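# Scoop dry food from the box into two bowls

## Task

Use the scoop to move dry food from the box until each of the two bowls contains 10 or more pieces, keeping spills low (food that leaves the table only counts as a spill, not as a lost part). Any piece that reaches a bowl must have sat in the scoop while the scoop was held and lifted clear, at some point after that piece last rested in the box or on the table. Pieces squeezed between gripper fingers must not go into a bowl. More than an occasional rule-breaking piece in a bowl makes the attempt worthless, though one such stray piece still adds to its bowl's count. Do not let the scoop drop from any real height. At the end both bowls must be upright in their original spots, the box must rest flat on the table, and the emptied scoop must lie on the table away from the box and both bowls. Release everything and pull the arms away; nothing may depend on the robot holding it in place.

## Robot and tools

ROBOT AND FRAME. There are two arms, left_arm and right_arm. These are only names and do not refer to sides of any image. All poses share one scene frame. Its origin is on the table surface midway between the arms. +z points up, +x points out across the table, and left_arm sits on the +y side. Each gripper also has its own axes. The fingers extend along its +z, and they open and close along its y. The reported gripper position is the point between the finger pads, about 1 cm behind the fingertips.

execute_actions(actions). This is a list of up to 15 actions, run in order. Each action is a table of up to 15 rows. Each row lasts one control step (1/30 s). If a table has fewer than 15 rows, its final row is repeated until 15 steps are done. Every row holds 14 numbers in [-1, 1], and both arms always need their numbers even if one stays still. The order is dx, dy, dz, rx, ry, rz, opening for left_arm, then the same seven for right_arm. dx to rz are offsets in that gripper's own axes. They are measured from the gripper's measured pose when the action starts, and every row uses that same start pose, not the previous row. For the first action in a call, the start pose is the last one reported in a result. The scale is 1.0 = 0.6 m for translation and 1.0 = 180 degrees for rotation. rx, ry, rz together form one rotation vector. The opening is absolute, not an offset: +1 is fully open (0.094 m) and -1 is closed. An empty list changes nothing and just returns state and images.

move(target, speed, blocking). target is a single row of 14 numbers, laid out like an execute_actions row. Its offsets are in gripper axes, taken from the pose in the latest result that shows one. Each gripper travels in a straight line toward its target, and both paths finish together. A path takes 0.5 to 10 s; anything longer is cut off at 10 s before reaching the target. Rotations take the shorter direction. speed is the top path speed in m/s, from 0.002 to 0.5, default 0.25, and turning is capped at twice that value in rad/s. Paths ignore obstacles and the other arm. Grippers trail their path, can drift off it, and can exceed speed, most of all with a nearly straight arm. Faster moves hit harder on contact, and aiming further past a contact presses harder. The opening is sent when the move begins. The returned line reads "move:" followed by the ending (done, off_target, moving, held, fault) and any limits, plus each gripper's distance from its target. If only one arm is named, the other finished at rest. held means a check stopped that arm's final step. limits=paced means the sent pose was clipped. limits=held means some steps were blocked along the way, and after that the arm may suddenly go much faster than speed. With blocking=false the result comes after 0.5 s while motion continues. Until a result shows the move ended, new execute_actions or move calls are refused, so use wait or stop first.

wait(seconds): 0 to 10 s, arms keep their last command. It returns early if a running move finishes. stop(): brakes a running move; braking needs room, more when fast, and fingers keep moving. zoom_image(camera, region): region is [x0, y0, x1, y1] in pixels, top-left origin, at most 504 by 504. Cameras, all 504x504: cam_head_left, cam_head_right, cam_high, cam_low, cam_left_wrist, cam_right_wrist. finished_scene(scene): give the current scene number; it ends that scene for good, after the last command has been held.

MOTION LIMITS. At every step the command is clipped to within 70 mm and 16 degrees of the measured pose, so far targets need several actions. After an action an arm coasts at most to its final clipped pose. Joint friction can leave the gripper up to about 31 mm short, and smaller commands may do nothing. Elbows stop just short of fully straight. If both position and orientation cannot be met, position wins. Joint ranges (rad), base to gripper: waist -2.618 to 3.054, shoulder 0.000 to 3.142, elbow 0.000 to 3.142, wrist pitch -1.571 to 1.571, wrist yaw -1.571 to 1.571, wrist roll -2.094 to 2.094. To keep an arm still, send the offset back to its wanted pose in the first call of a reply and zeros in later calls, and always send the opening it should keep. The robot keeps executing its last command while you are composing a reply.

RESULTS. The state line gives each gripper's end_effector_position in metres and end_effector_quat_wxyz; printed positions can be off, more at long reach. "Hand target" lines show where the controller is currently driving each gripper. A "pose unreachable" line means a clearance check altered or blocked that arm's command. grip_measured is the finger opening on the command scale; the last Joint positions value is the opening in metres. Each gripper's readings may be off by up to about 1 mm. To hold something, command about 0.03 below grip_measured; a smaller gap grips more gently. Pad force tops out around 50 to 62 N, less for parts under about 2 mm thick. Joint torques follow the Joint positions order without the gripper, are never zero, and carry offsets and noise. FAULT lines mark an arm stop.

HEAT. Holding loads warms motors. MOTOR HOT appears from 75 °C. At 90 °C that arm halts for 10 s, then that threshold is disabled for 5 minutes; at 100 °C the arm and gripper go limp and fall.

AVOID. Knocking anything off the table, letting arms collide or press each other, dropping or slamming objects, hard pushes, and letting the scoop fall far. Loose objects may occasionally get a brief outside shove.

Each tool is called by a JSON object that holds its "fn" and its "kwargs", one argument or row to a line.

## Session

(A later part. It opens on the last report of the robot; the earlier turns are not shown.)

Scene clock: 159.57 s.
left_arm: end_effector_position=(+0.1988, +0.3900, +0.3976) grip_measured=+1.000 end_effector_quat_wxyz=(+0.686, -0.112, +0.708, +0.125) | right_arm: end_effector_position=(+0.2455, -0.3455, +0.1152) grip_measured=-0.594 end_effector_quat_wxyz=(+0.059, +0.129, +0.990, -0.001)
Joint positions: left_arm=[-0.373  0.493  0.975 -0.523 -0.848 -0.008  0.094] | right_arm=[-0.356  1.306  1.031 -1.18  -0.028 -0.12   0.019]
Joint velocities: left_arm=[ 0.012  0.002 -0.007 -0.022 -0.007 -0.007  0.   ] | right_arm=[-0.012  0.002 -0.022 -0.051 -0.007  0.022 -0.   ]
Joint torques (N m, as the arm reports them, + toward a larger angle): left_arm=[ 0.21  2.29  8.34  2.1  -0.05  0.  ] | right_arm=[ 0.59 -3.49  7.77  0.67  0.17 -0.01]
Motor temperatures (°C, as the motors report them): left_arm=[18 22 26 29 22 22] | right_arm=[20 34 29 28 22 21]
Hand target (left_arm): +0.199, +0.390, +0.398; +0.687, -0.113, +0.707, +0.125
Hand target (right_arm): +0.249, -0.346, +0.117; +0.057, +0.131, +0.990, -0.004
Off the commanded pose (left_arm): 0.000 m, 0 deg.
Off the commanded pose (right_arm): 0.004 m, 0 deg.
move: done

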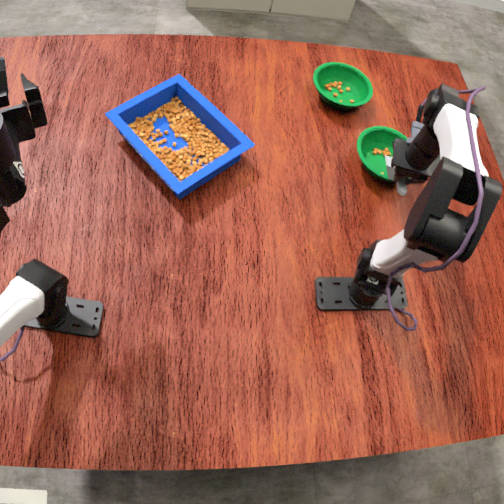

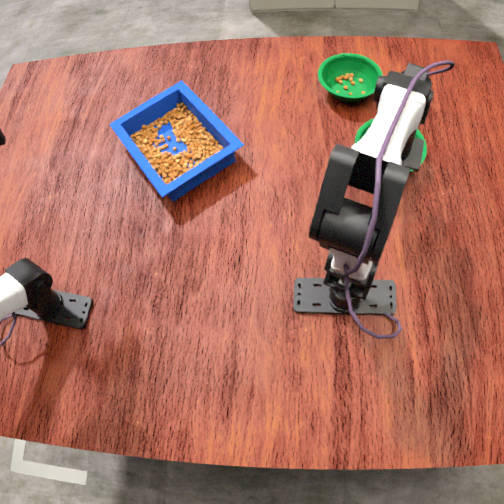

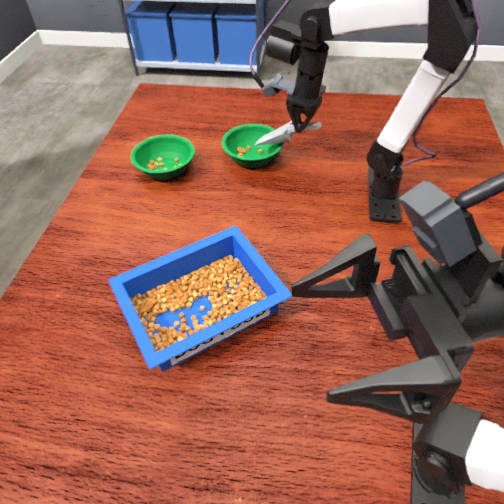

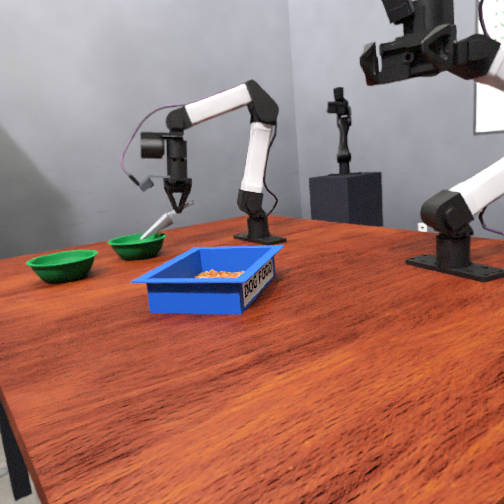

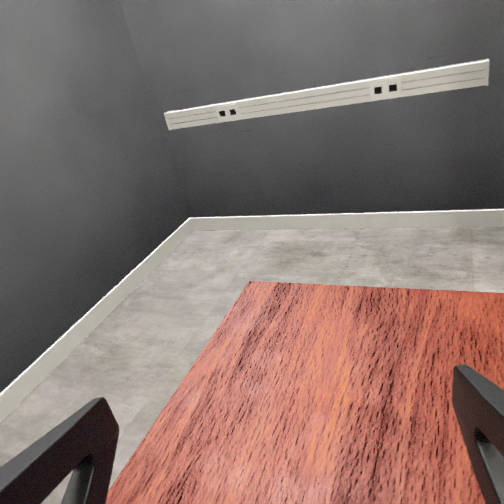

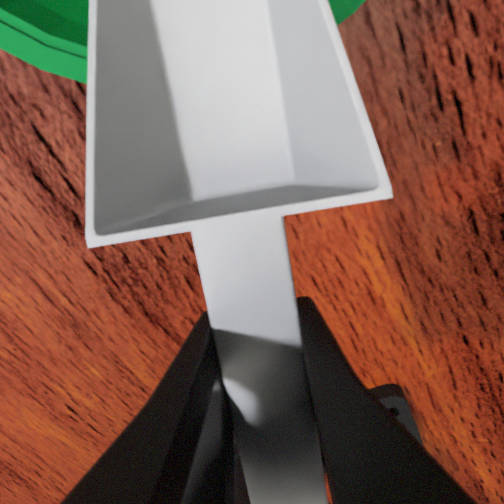

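Level, move to a free spot between box and bowls, lower.

{"fn": "move", "kwargs": {
  "target": [0,0,0,0,0,0,1,0,0,0,0,-0.145,0,-0.68]
}}

{"fn": "move", "kwargs": {
  "target": [0,0,0,0,0,0,1,0.04,0.25,-0.01,-0.085,0,-0.135,-0.68]
}}

{"fn": "zoom_image", "kwargs": {
  "camera": "cam_head_right",
  "region": [300,40,460,200]
}}

{"fn": "move", "kwargs": {
  "target": [0,0,0,0,0,0,1,0.075,0,0.125,0,0,0,-0.68],
  "speed": 0.07
}}

Scene clock: 167.80 s.
left_arm: end_effector_position=(+0.1988, +0.3900, +0.3974) grip_measured=+1.000 end_effector_quat_wxyz=(+0.686, -0.112, +0.708, +0.125) | right_arm: end_effector_position=(+0.2425, -0.3440, +0.1121) grip_measured=-0.594 end_effector_quat_wxyz=(+0.264, +0.127, +0.956, -0.027)
Joint positions: left_arm=[-0.373  0.493  0.975 -0.525 -0.848 -0.008  0.094] | right_arm=[-0.412  0.88   0.666 -0.829 -0.103 -0.144  0.019]
Joint velocities: left_arm=[ 0.022 -0.002  0.012  0.007  0.051 -0.022  0.   ] | right_arm=[-0.032 -0.002  0.002  0.007 -0.022 -0.037  0.   ]
Joint torques (N m, as the arm reports them, + toward a larger angle): left_arm=[ 0.11  2.17  8.4   2.13 -0.01 -0.01] | right_arm=[-0.83 -3.26  6.15  1.88 -0.1  -0.25]
Motor temperatures (°C, as the motors report them): left_arm=[18 22 26 30 22 22] | right_arm=[20 33 29 28 22 21]
Hand target (left_arm): +0.199, +0.390, +0.398; +0.686, -0.112, +0.708, +0.125
Hand target (right_arm): +0.246, -0.346, +0.115; +0.281, +0.123, +0.951, -0.029
Off the commanded pose (left_arm): 0.000 m, 0 deg.
Off the commanded pose (right_arm): 0.005 m, 2 deg.
move: done

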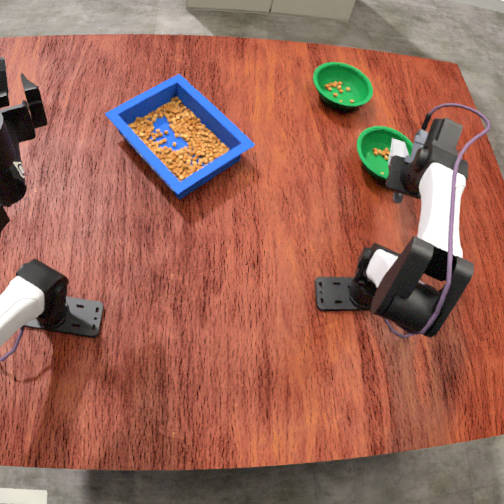

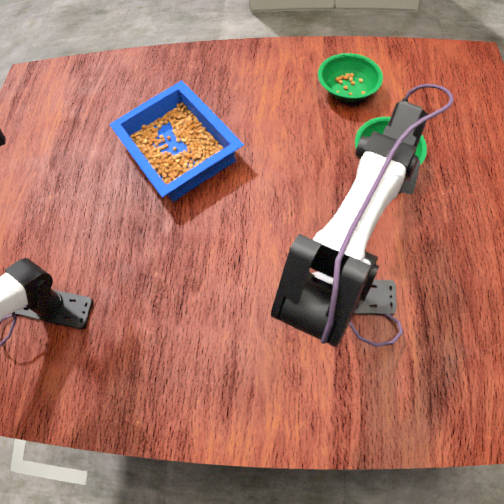

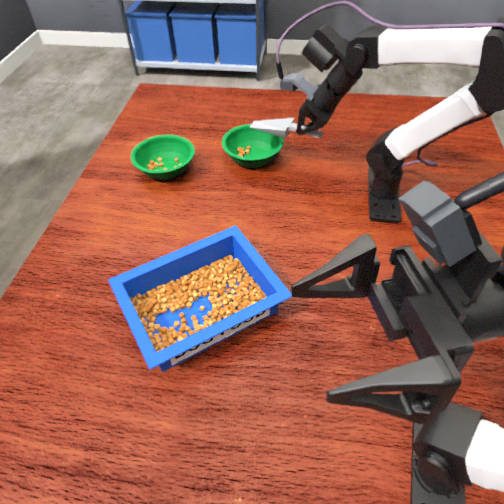

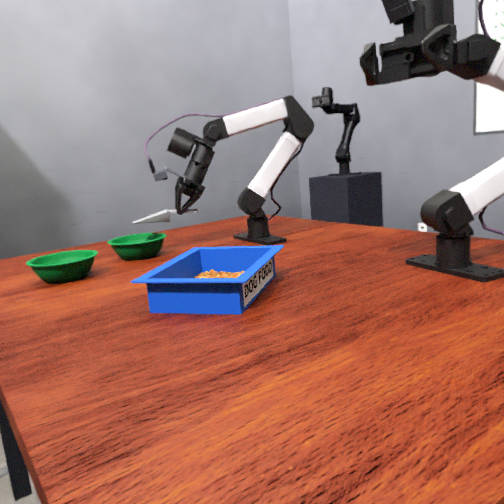

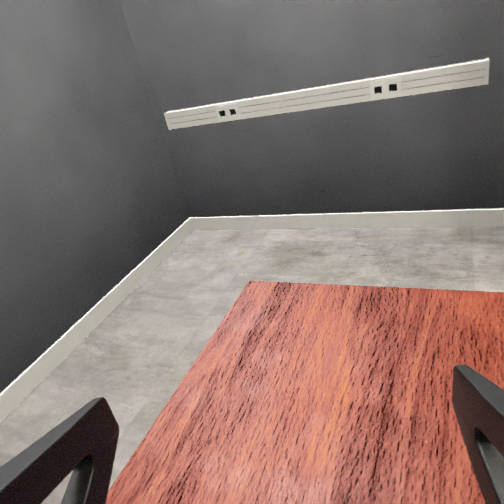

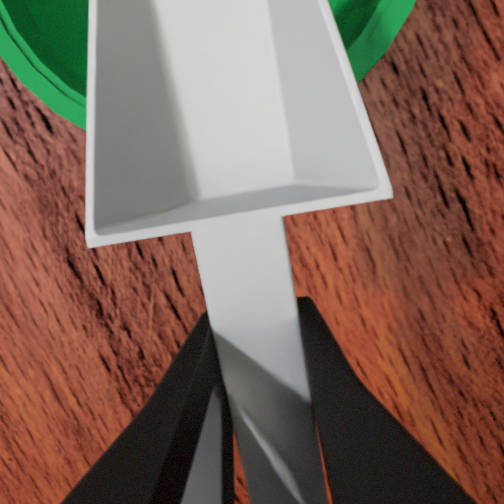

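Scene clock: 169.33 s.
left_arm: end_effector_position=(+0.1988, +0.3900, +0.3971) grip_measured=+1.000 end_effector_quat_wxyz=(+0.686, -0.112, +0.708, +0.126) | right_arm: end_effector_position=(+0.2508, -0.1951, +0.1047) grip_measured=-0.594 end_effector_quat_wxyz=(+0.256, -0.115, +0.959, +0.048)
Joint positions: left_arm=[-0.373  0.493  0.975 -0.526 -0.848 -0.008  0.094] | right_arm=[ 0.323  0.902  0.648 -0.789 -0.004  0.06   0.019]
Joint velocities: left_arm=[ 0.002  0.002 -0.007  0.051  0.037 -0.022  0.   ] | right_arm=[-0.032  0.002 -0.007 -0.037 -0.022  0.051  0.   ]
Joint torques (N m, as the arm reports them, + toward a larger angle): left_arm=[ 0.15  2.1   8.09  2.17 -0.03  0.  ] | right_arm=[ 0.59  0.04  7.17  1.88  0.22 -0.03]
Motor temperatures (°C, as the motors report them): left_arm=[18 22 26 30 22 22] | right_arm=[20 33 29 28 22 21]
Hand target (left_arm): +0.199, +0.390, +0.397; +0.686, -0.112, +0.708, +0.125
Hand target (right_arm): +0.257, -0.193, +0.106; +0.263, -0.112, +0.957, +0.047
Off the commanded pose (left_arm): 0.000 m, 0 deg.
Off the commanded pose (right_arm): 0.008 m, 1 deg.
move: done

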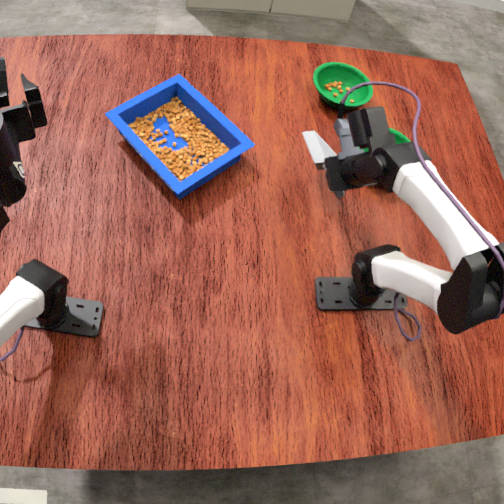

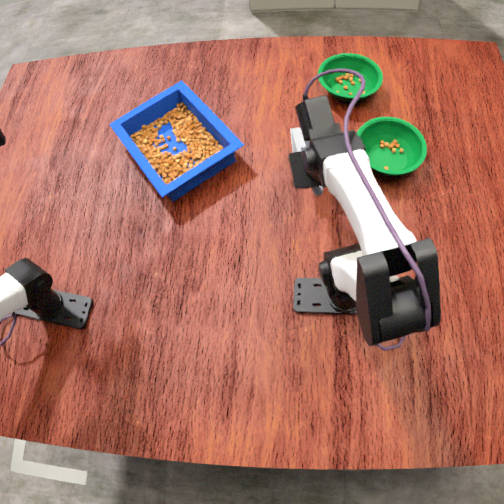

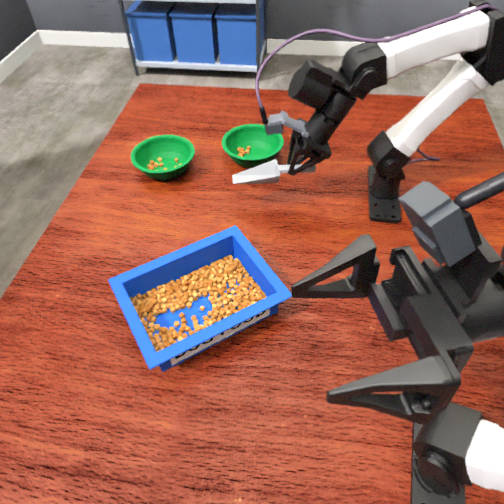

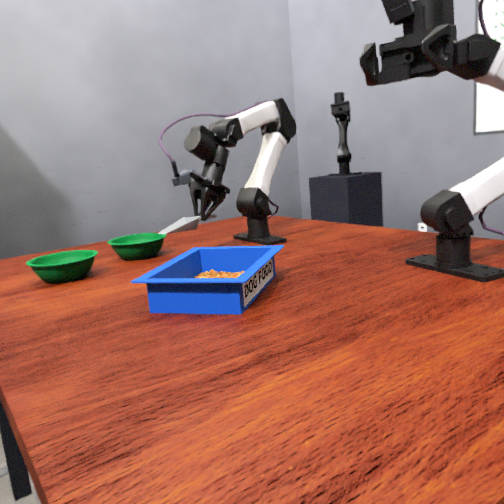

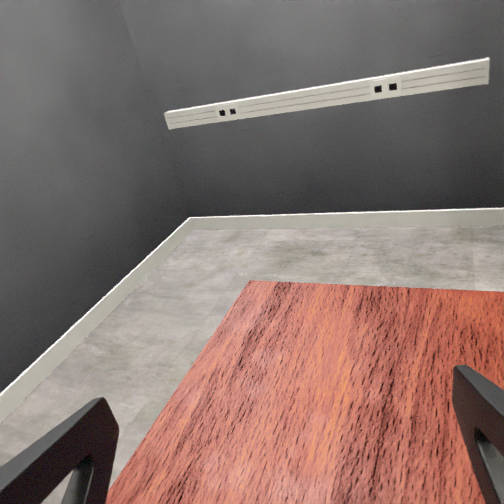

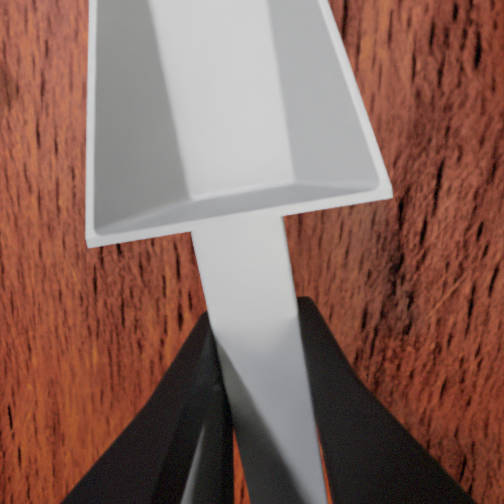

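Region (300, 40, 460, 200) of cam_head_right's 504x504 image, scaled by 3.150, with more detail than that image has.

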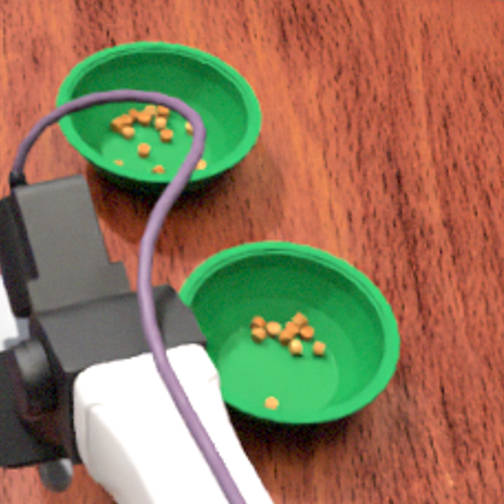

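Scene clock: 171.03 s.
left_arm: end_effector_position=(+0.1988, +0.3900, +0.3969) grip_measured=+1.000 end_effector_quat_wxyz=(+0.685, -0.112, +0.709, +0.126) | right_arm: end_effector_position=(+0.2494, -0.1949, +0.0243) grip_measured=-0.594 end_effector_quat_wxyz=(+0.261, -0.116, +0.957, +0.049)
Joint positions: left_arm=[-0.373  0.493  0.975 -0.527 -0.848 -0.008  0.094] | right_arm=[ 0.327  0.975  0.342 -0.399 -0.003  0.06   0.019]
Joint velocities: left_arm=[ 0.017  0.017  0.002 -0.066  0.037  0.037  0.   ] | right_arm=[-0.002 -0.007 -0.002  0.022 -0.095 -0.037  0.001]
Joint torques (N m, as the arm reports them, + toward a larger angle): left_arm=[ 0.14  2.28  8.33  2.08 -0.05 -0.01] | right_arm=[ 0.61 -0.02  5.62  1.82  0.15 -0.01]
Motor temperatures (°C, as the motors report them): left_arm=[18 22 26 30 22 22] | right_arm=[20 32 29 28 22 21]
Hand target (left_arm): +0.199, +0.390, +0.397; +0.686, -0.112, +0.708, +0.126
Hand target (right_arm): +0.247, -0.194, +0.018; +0.256, -0.115, +0.959, +0.048
Off the commanded pose (left_arm): 0.000 m, 0 deg.
Off the commanded pose (right_arm): 0.007 m, 1 deg.
move: done

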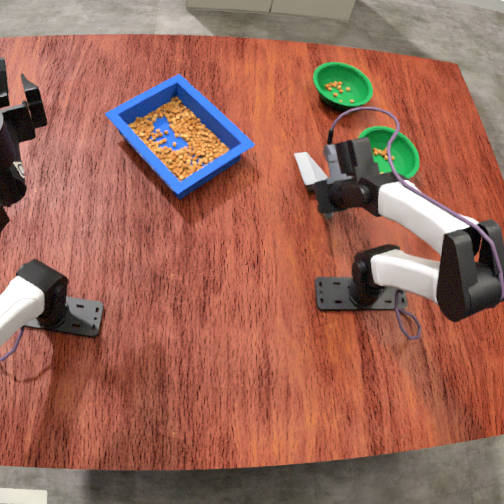

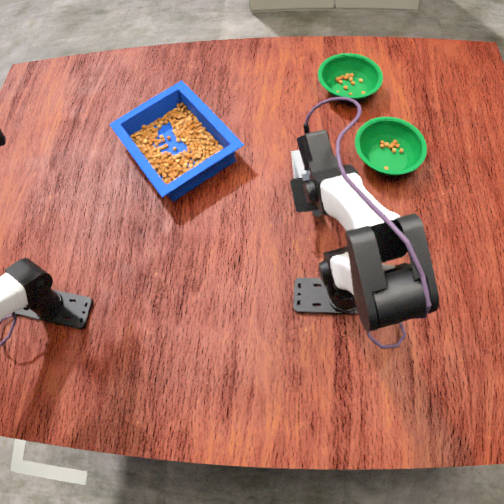

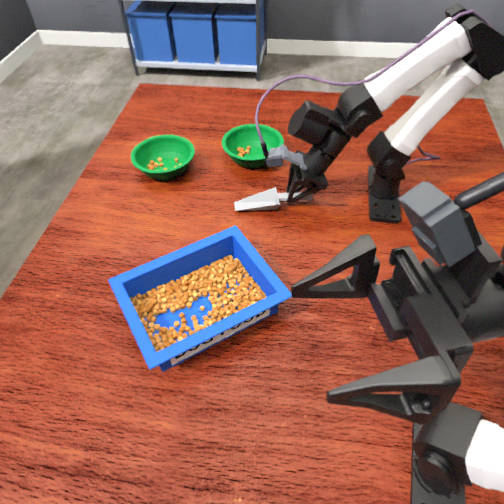

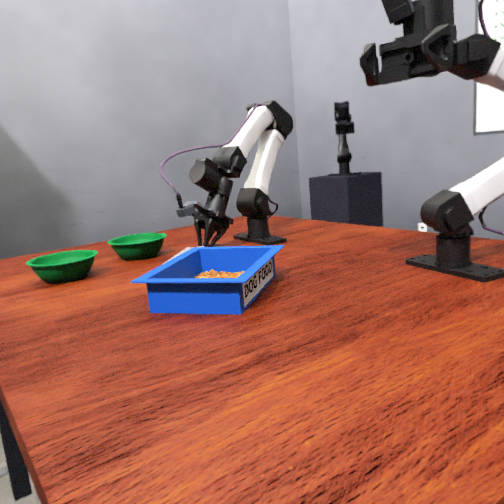

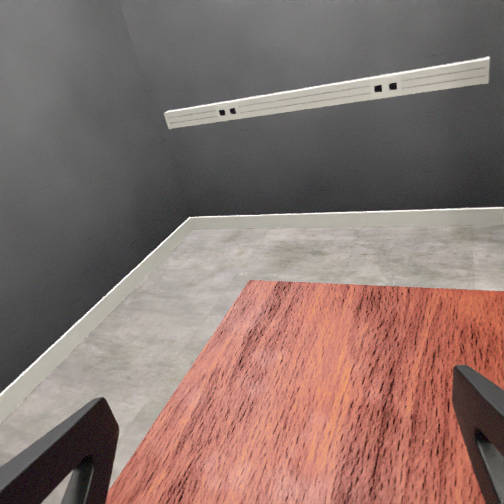

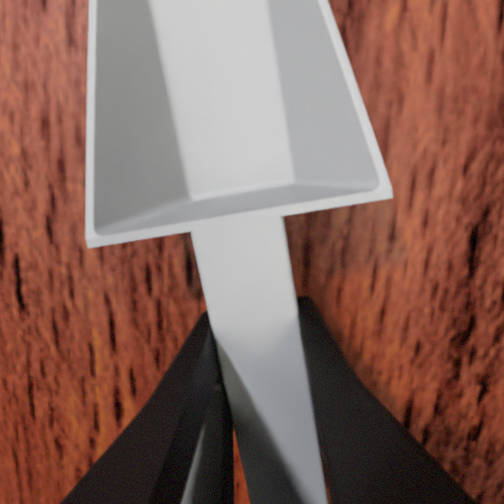

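{"fn": "move", "kwargs": {
  "target": [0,0,0,0,0,0,1,0,0,0,0,0,0,0.3]
}}

{"fn": "move", "kwargs": {
  "target": [0,0,0,0,0,0,1,-0.1,0,-0.3,0,0,0,0.3]
}}

Scene clock: 190.37 s.
left_arm: end_effector_position=(+0.1988, +0.3900, +0.3966) grip_measured=+1.000 end_effector_quat_wxyz=(+0.685, -0.111, +0.709, +0.126) | right_arm: end_effector_position=(+0.2496, -0.1948, +0.0243) grip_measured=+0.297 end_effector_quat_wxyz=(+0.262, -0.116, +0.957, +0.049)
Joint positions: left_arm=[-0.373  0.493  0.975 -0.528 -0.848 -0.008  0.094] | right_arm=[ 0.327  0.976  0.341 -0.397 -0.003  0.06   0.061]
Joint velocities: left_arm=[ 0.012 -0.007  0.017  0.022 -0.022  0.007  0.   ] | right_arm=[-0.022 -0.007  0.017  0.051  0.051  0.007 -0.   ]
Joint torques (N m, as the arm reports them, + toward a larger angle): left_arm=[ 0.2   2.13  8.35  2.1   0.02 -0.01] | right_arm=[-0.12 -1.91  6.7   1.59  0.09 -0.13]
Motor temperatures (°C, as the motors report them): left_arm=[18 22 26 30 22 22] | right_arm=[20 29 28 29 22 21]
Hand target (left_arm): +0.199, +0.390, +0.397; +0.685, -0.112, +0.709, +0.126
Hand target (right_arm): +0.249, -0.195, +0.024; +0.261, -0.116, +0.957, +0.049
Off the commanded pose (left_arm): 0.000 m, 0 deg.
Off the commanded pose (right_arm): 0.000 m, 0 deg.
move: done

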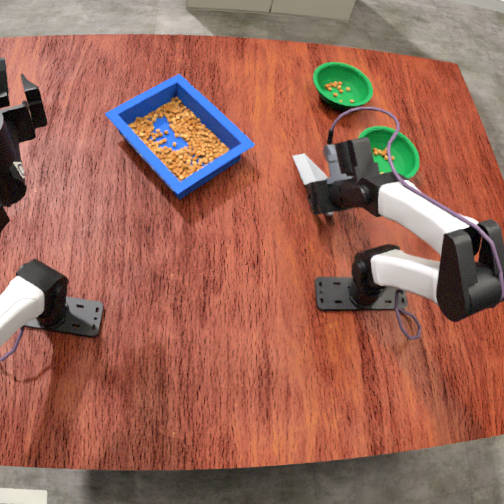

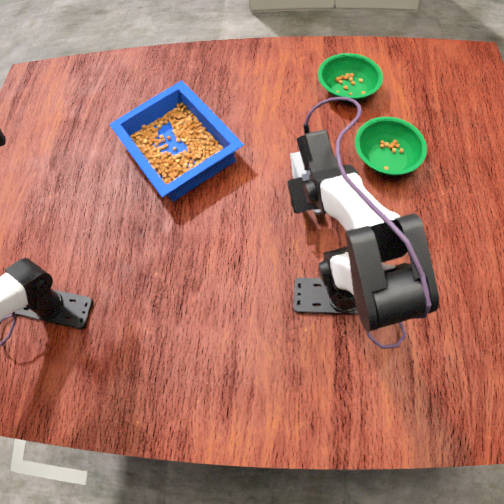

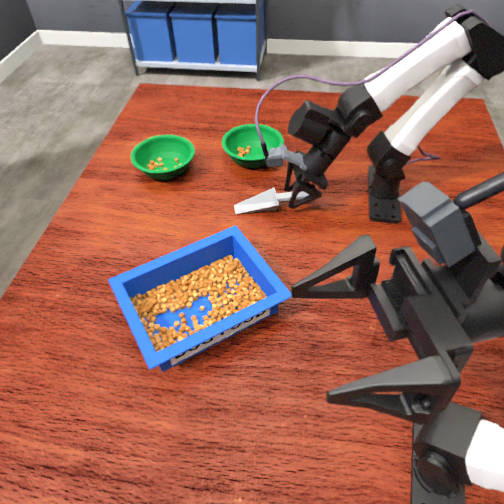

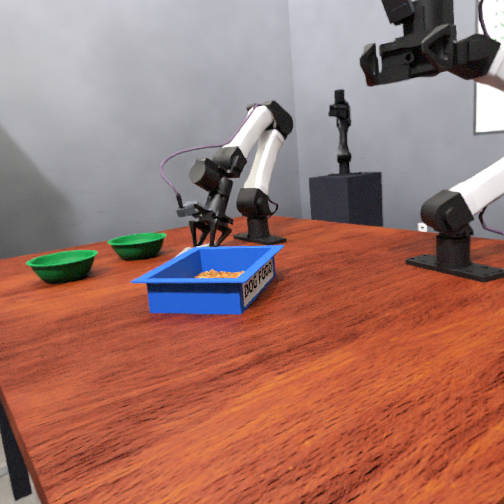

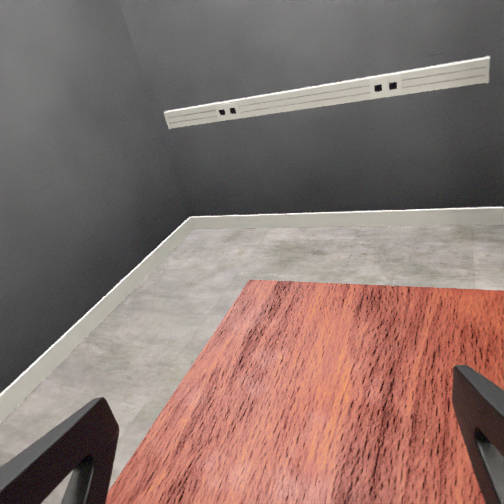

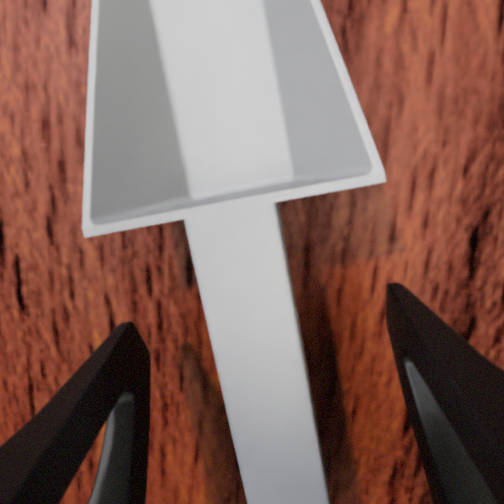

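Scene clock: 191.87 s.
left_arm: end_effector_position=(+0.1988, +0.3900, +0.3964) grip_measured=+1.000 end_effector_quat_wxyz=(+0.684, -0.111, +0.709, +0.126) | right_arm: end_effector_position=(+0.2130, -0.2076, +0.2104) grip_measured=+0.297 end_effector_quat_wxyz=(+0.270, -0.114, +0.955, +0.050)
Joint positions: left_arm=[-0.373  0.493  0.975 -0.53  -0.848 -0.008  0.094] | right_arm=[ 0.32   0.809  1.041 -1.245 -0.003  0.058  0.061]
Joint velocities: left_arm=[-0.022  0.022 -0.027  0.007  0.007  0.007  0.   ] | right_arm=[ 0.002  0.007 -0.017 -0.081 -0.037 -0.037  0.002]
Joint torques (N m, as the arm reports them, + toward a larger angle): left_arm=[ 0.14  2.23  8.38  2.16 -0.07  0.02] | right_arm=[-0.83  1.93  6.98  1.55  0.   -0.25]
Motor temperatures (°C, as the motors report them): left_arm=[18 22 26 30 22 22] | right_arm=[20 29 29 29 22 21]
Hand target (left_arm): +0.199, +0.390, +0.397; +0.685, -0.111, +0.709, +0.126
Hand target (right_arm): +0.214, -0.208, +0.210; +0.262, -0.116, +0.957, +0.049
Off the commanded pose (left_arm): 0.000 m, 0 deg.
Off the commanded pose (right_arm): 0.004 m, 1 deg.
move: done

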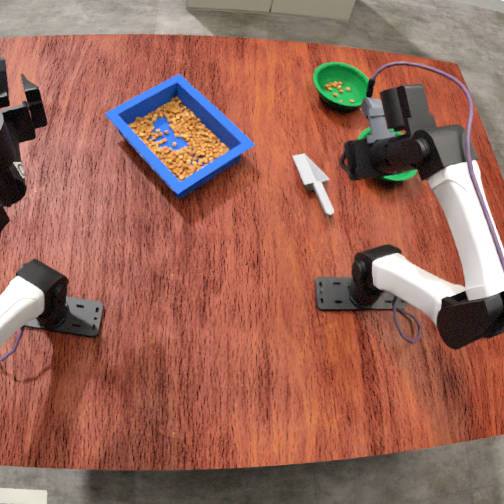

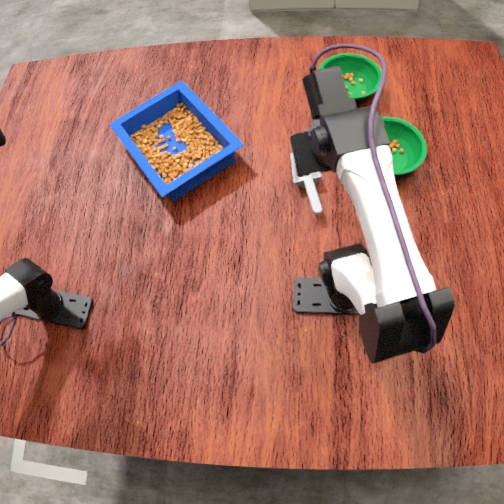

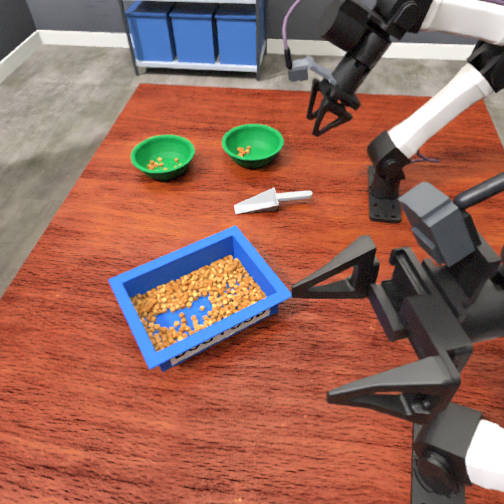

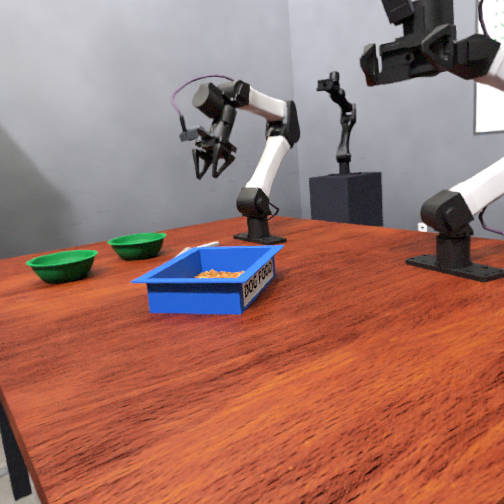

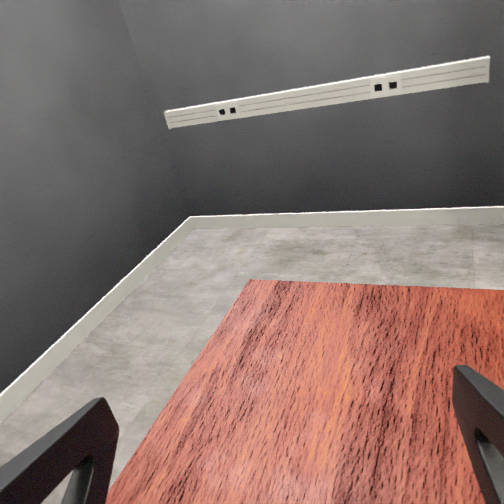

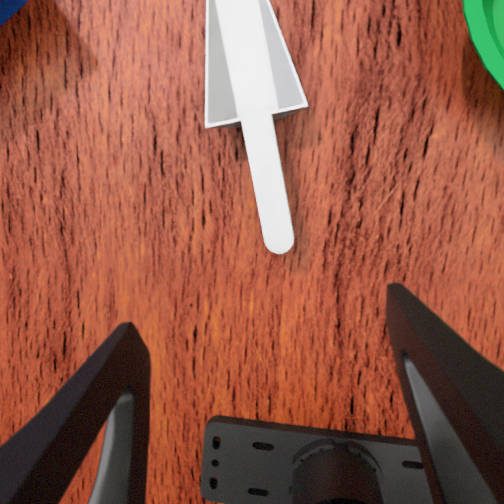

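{"fn": "finished_scene", "kwargs": {
  "scene": 1
}}

The scene is finished: the task was done.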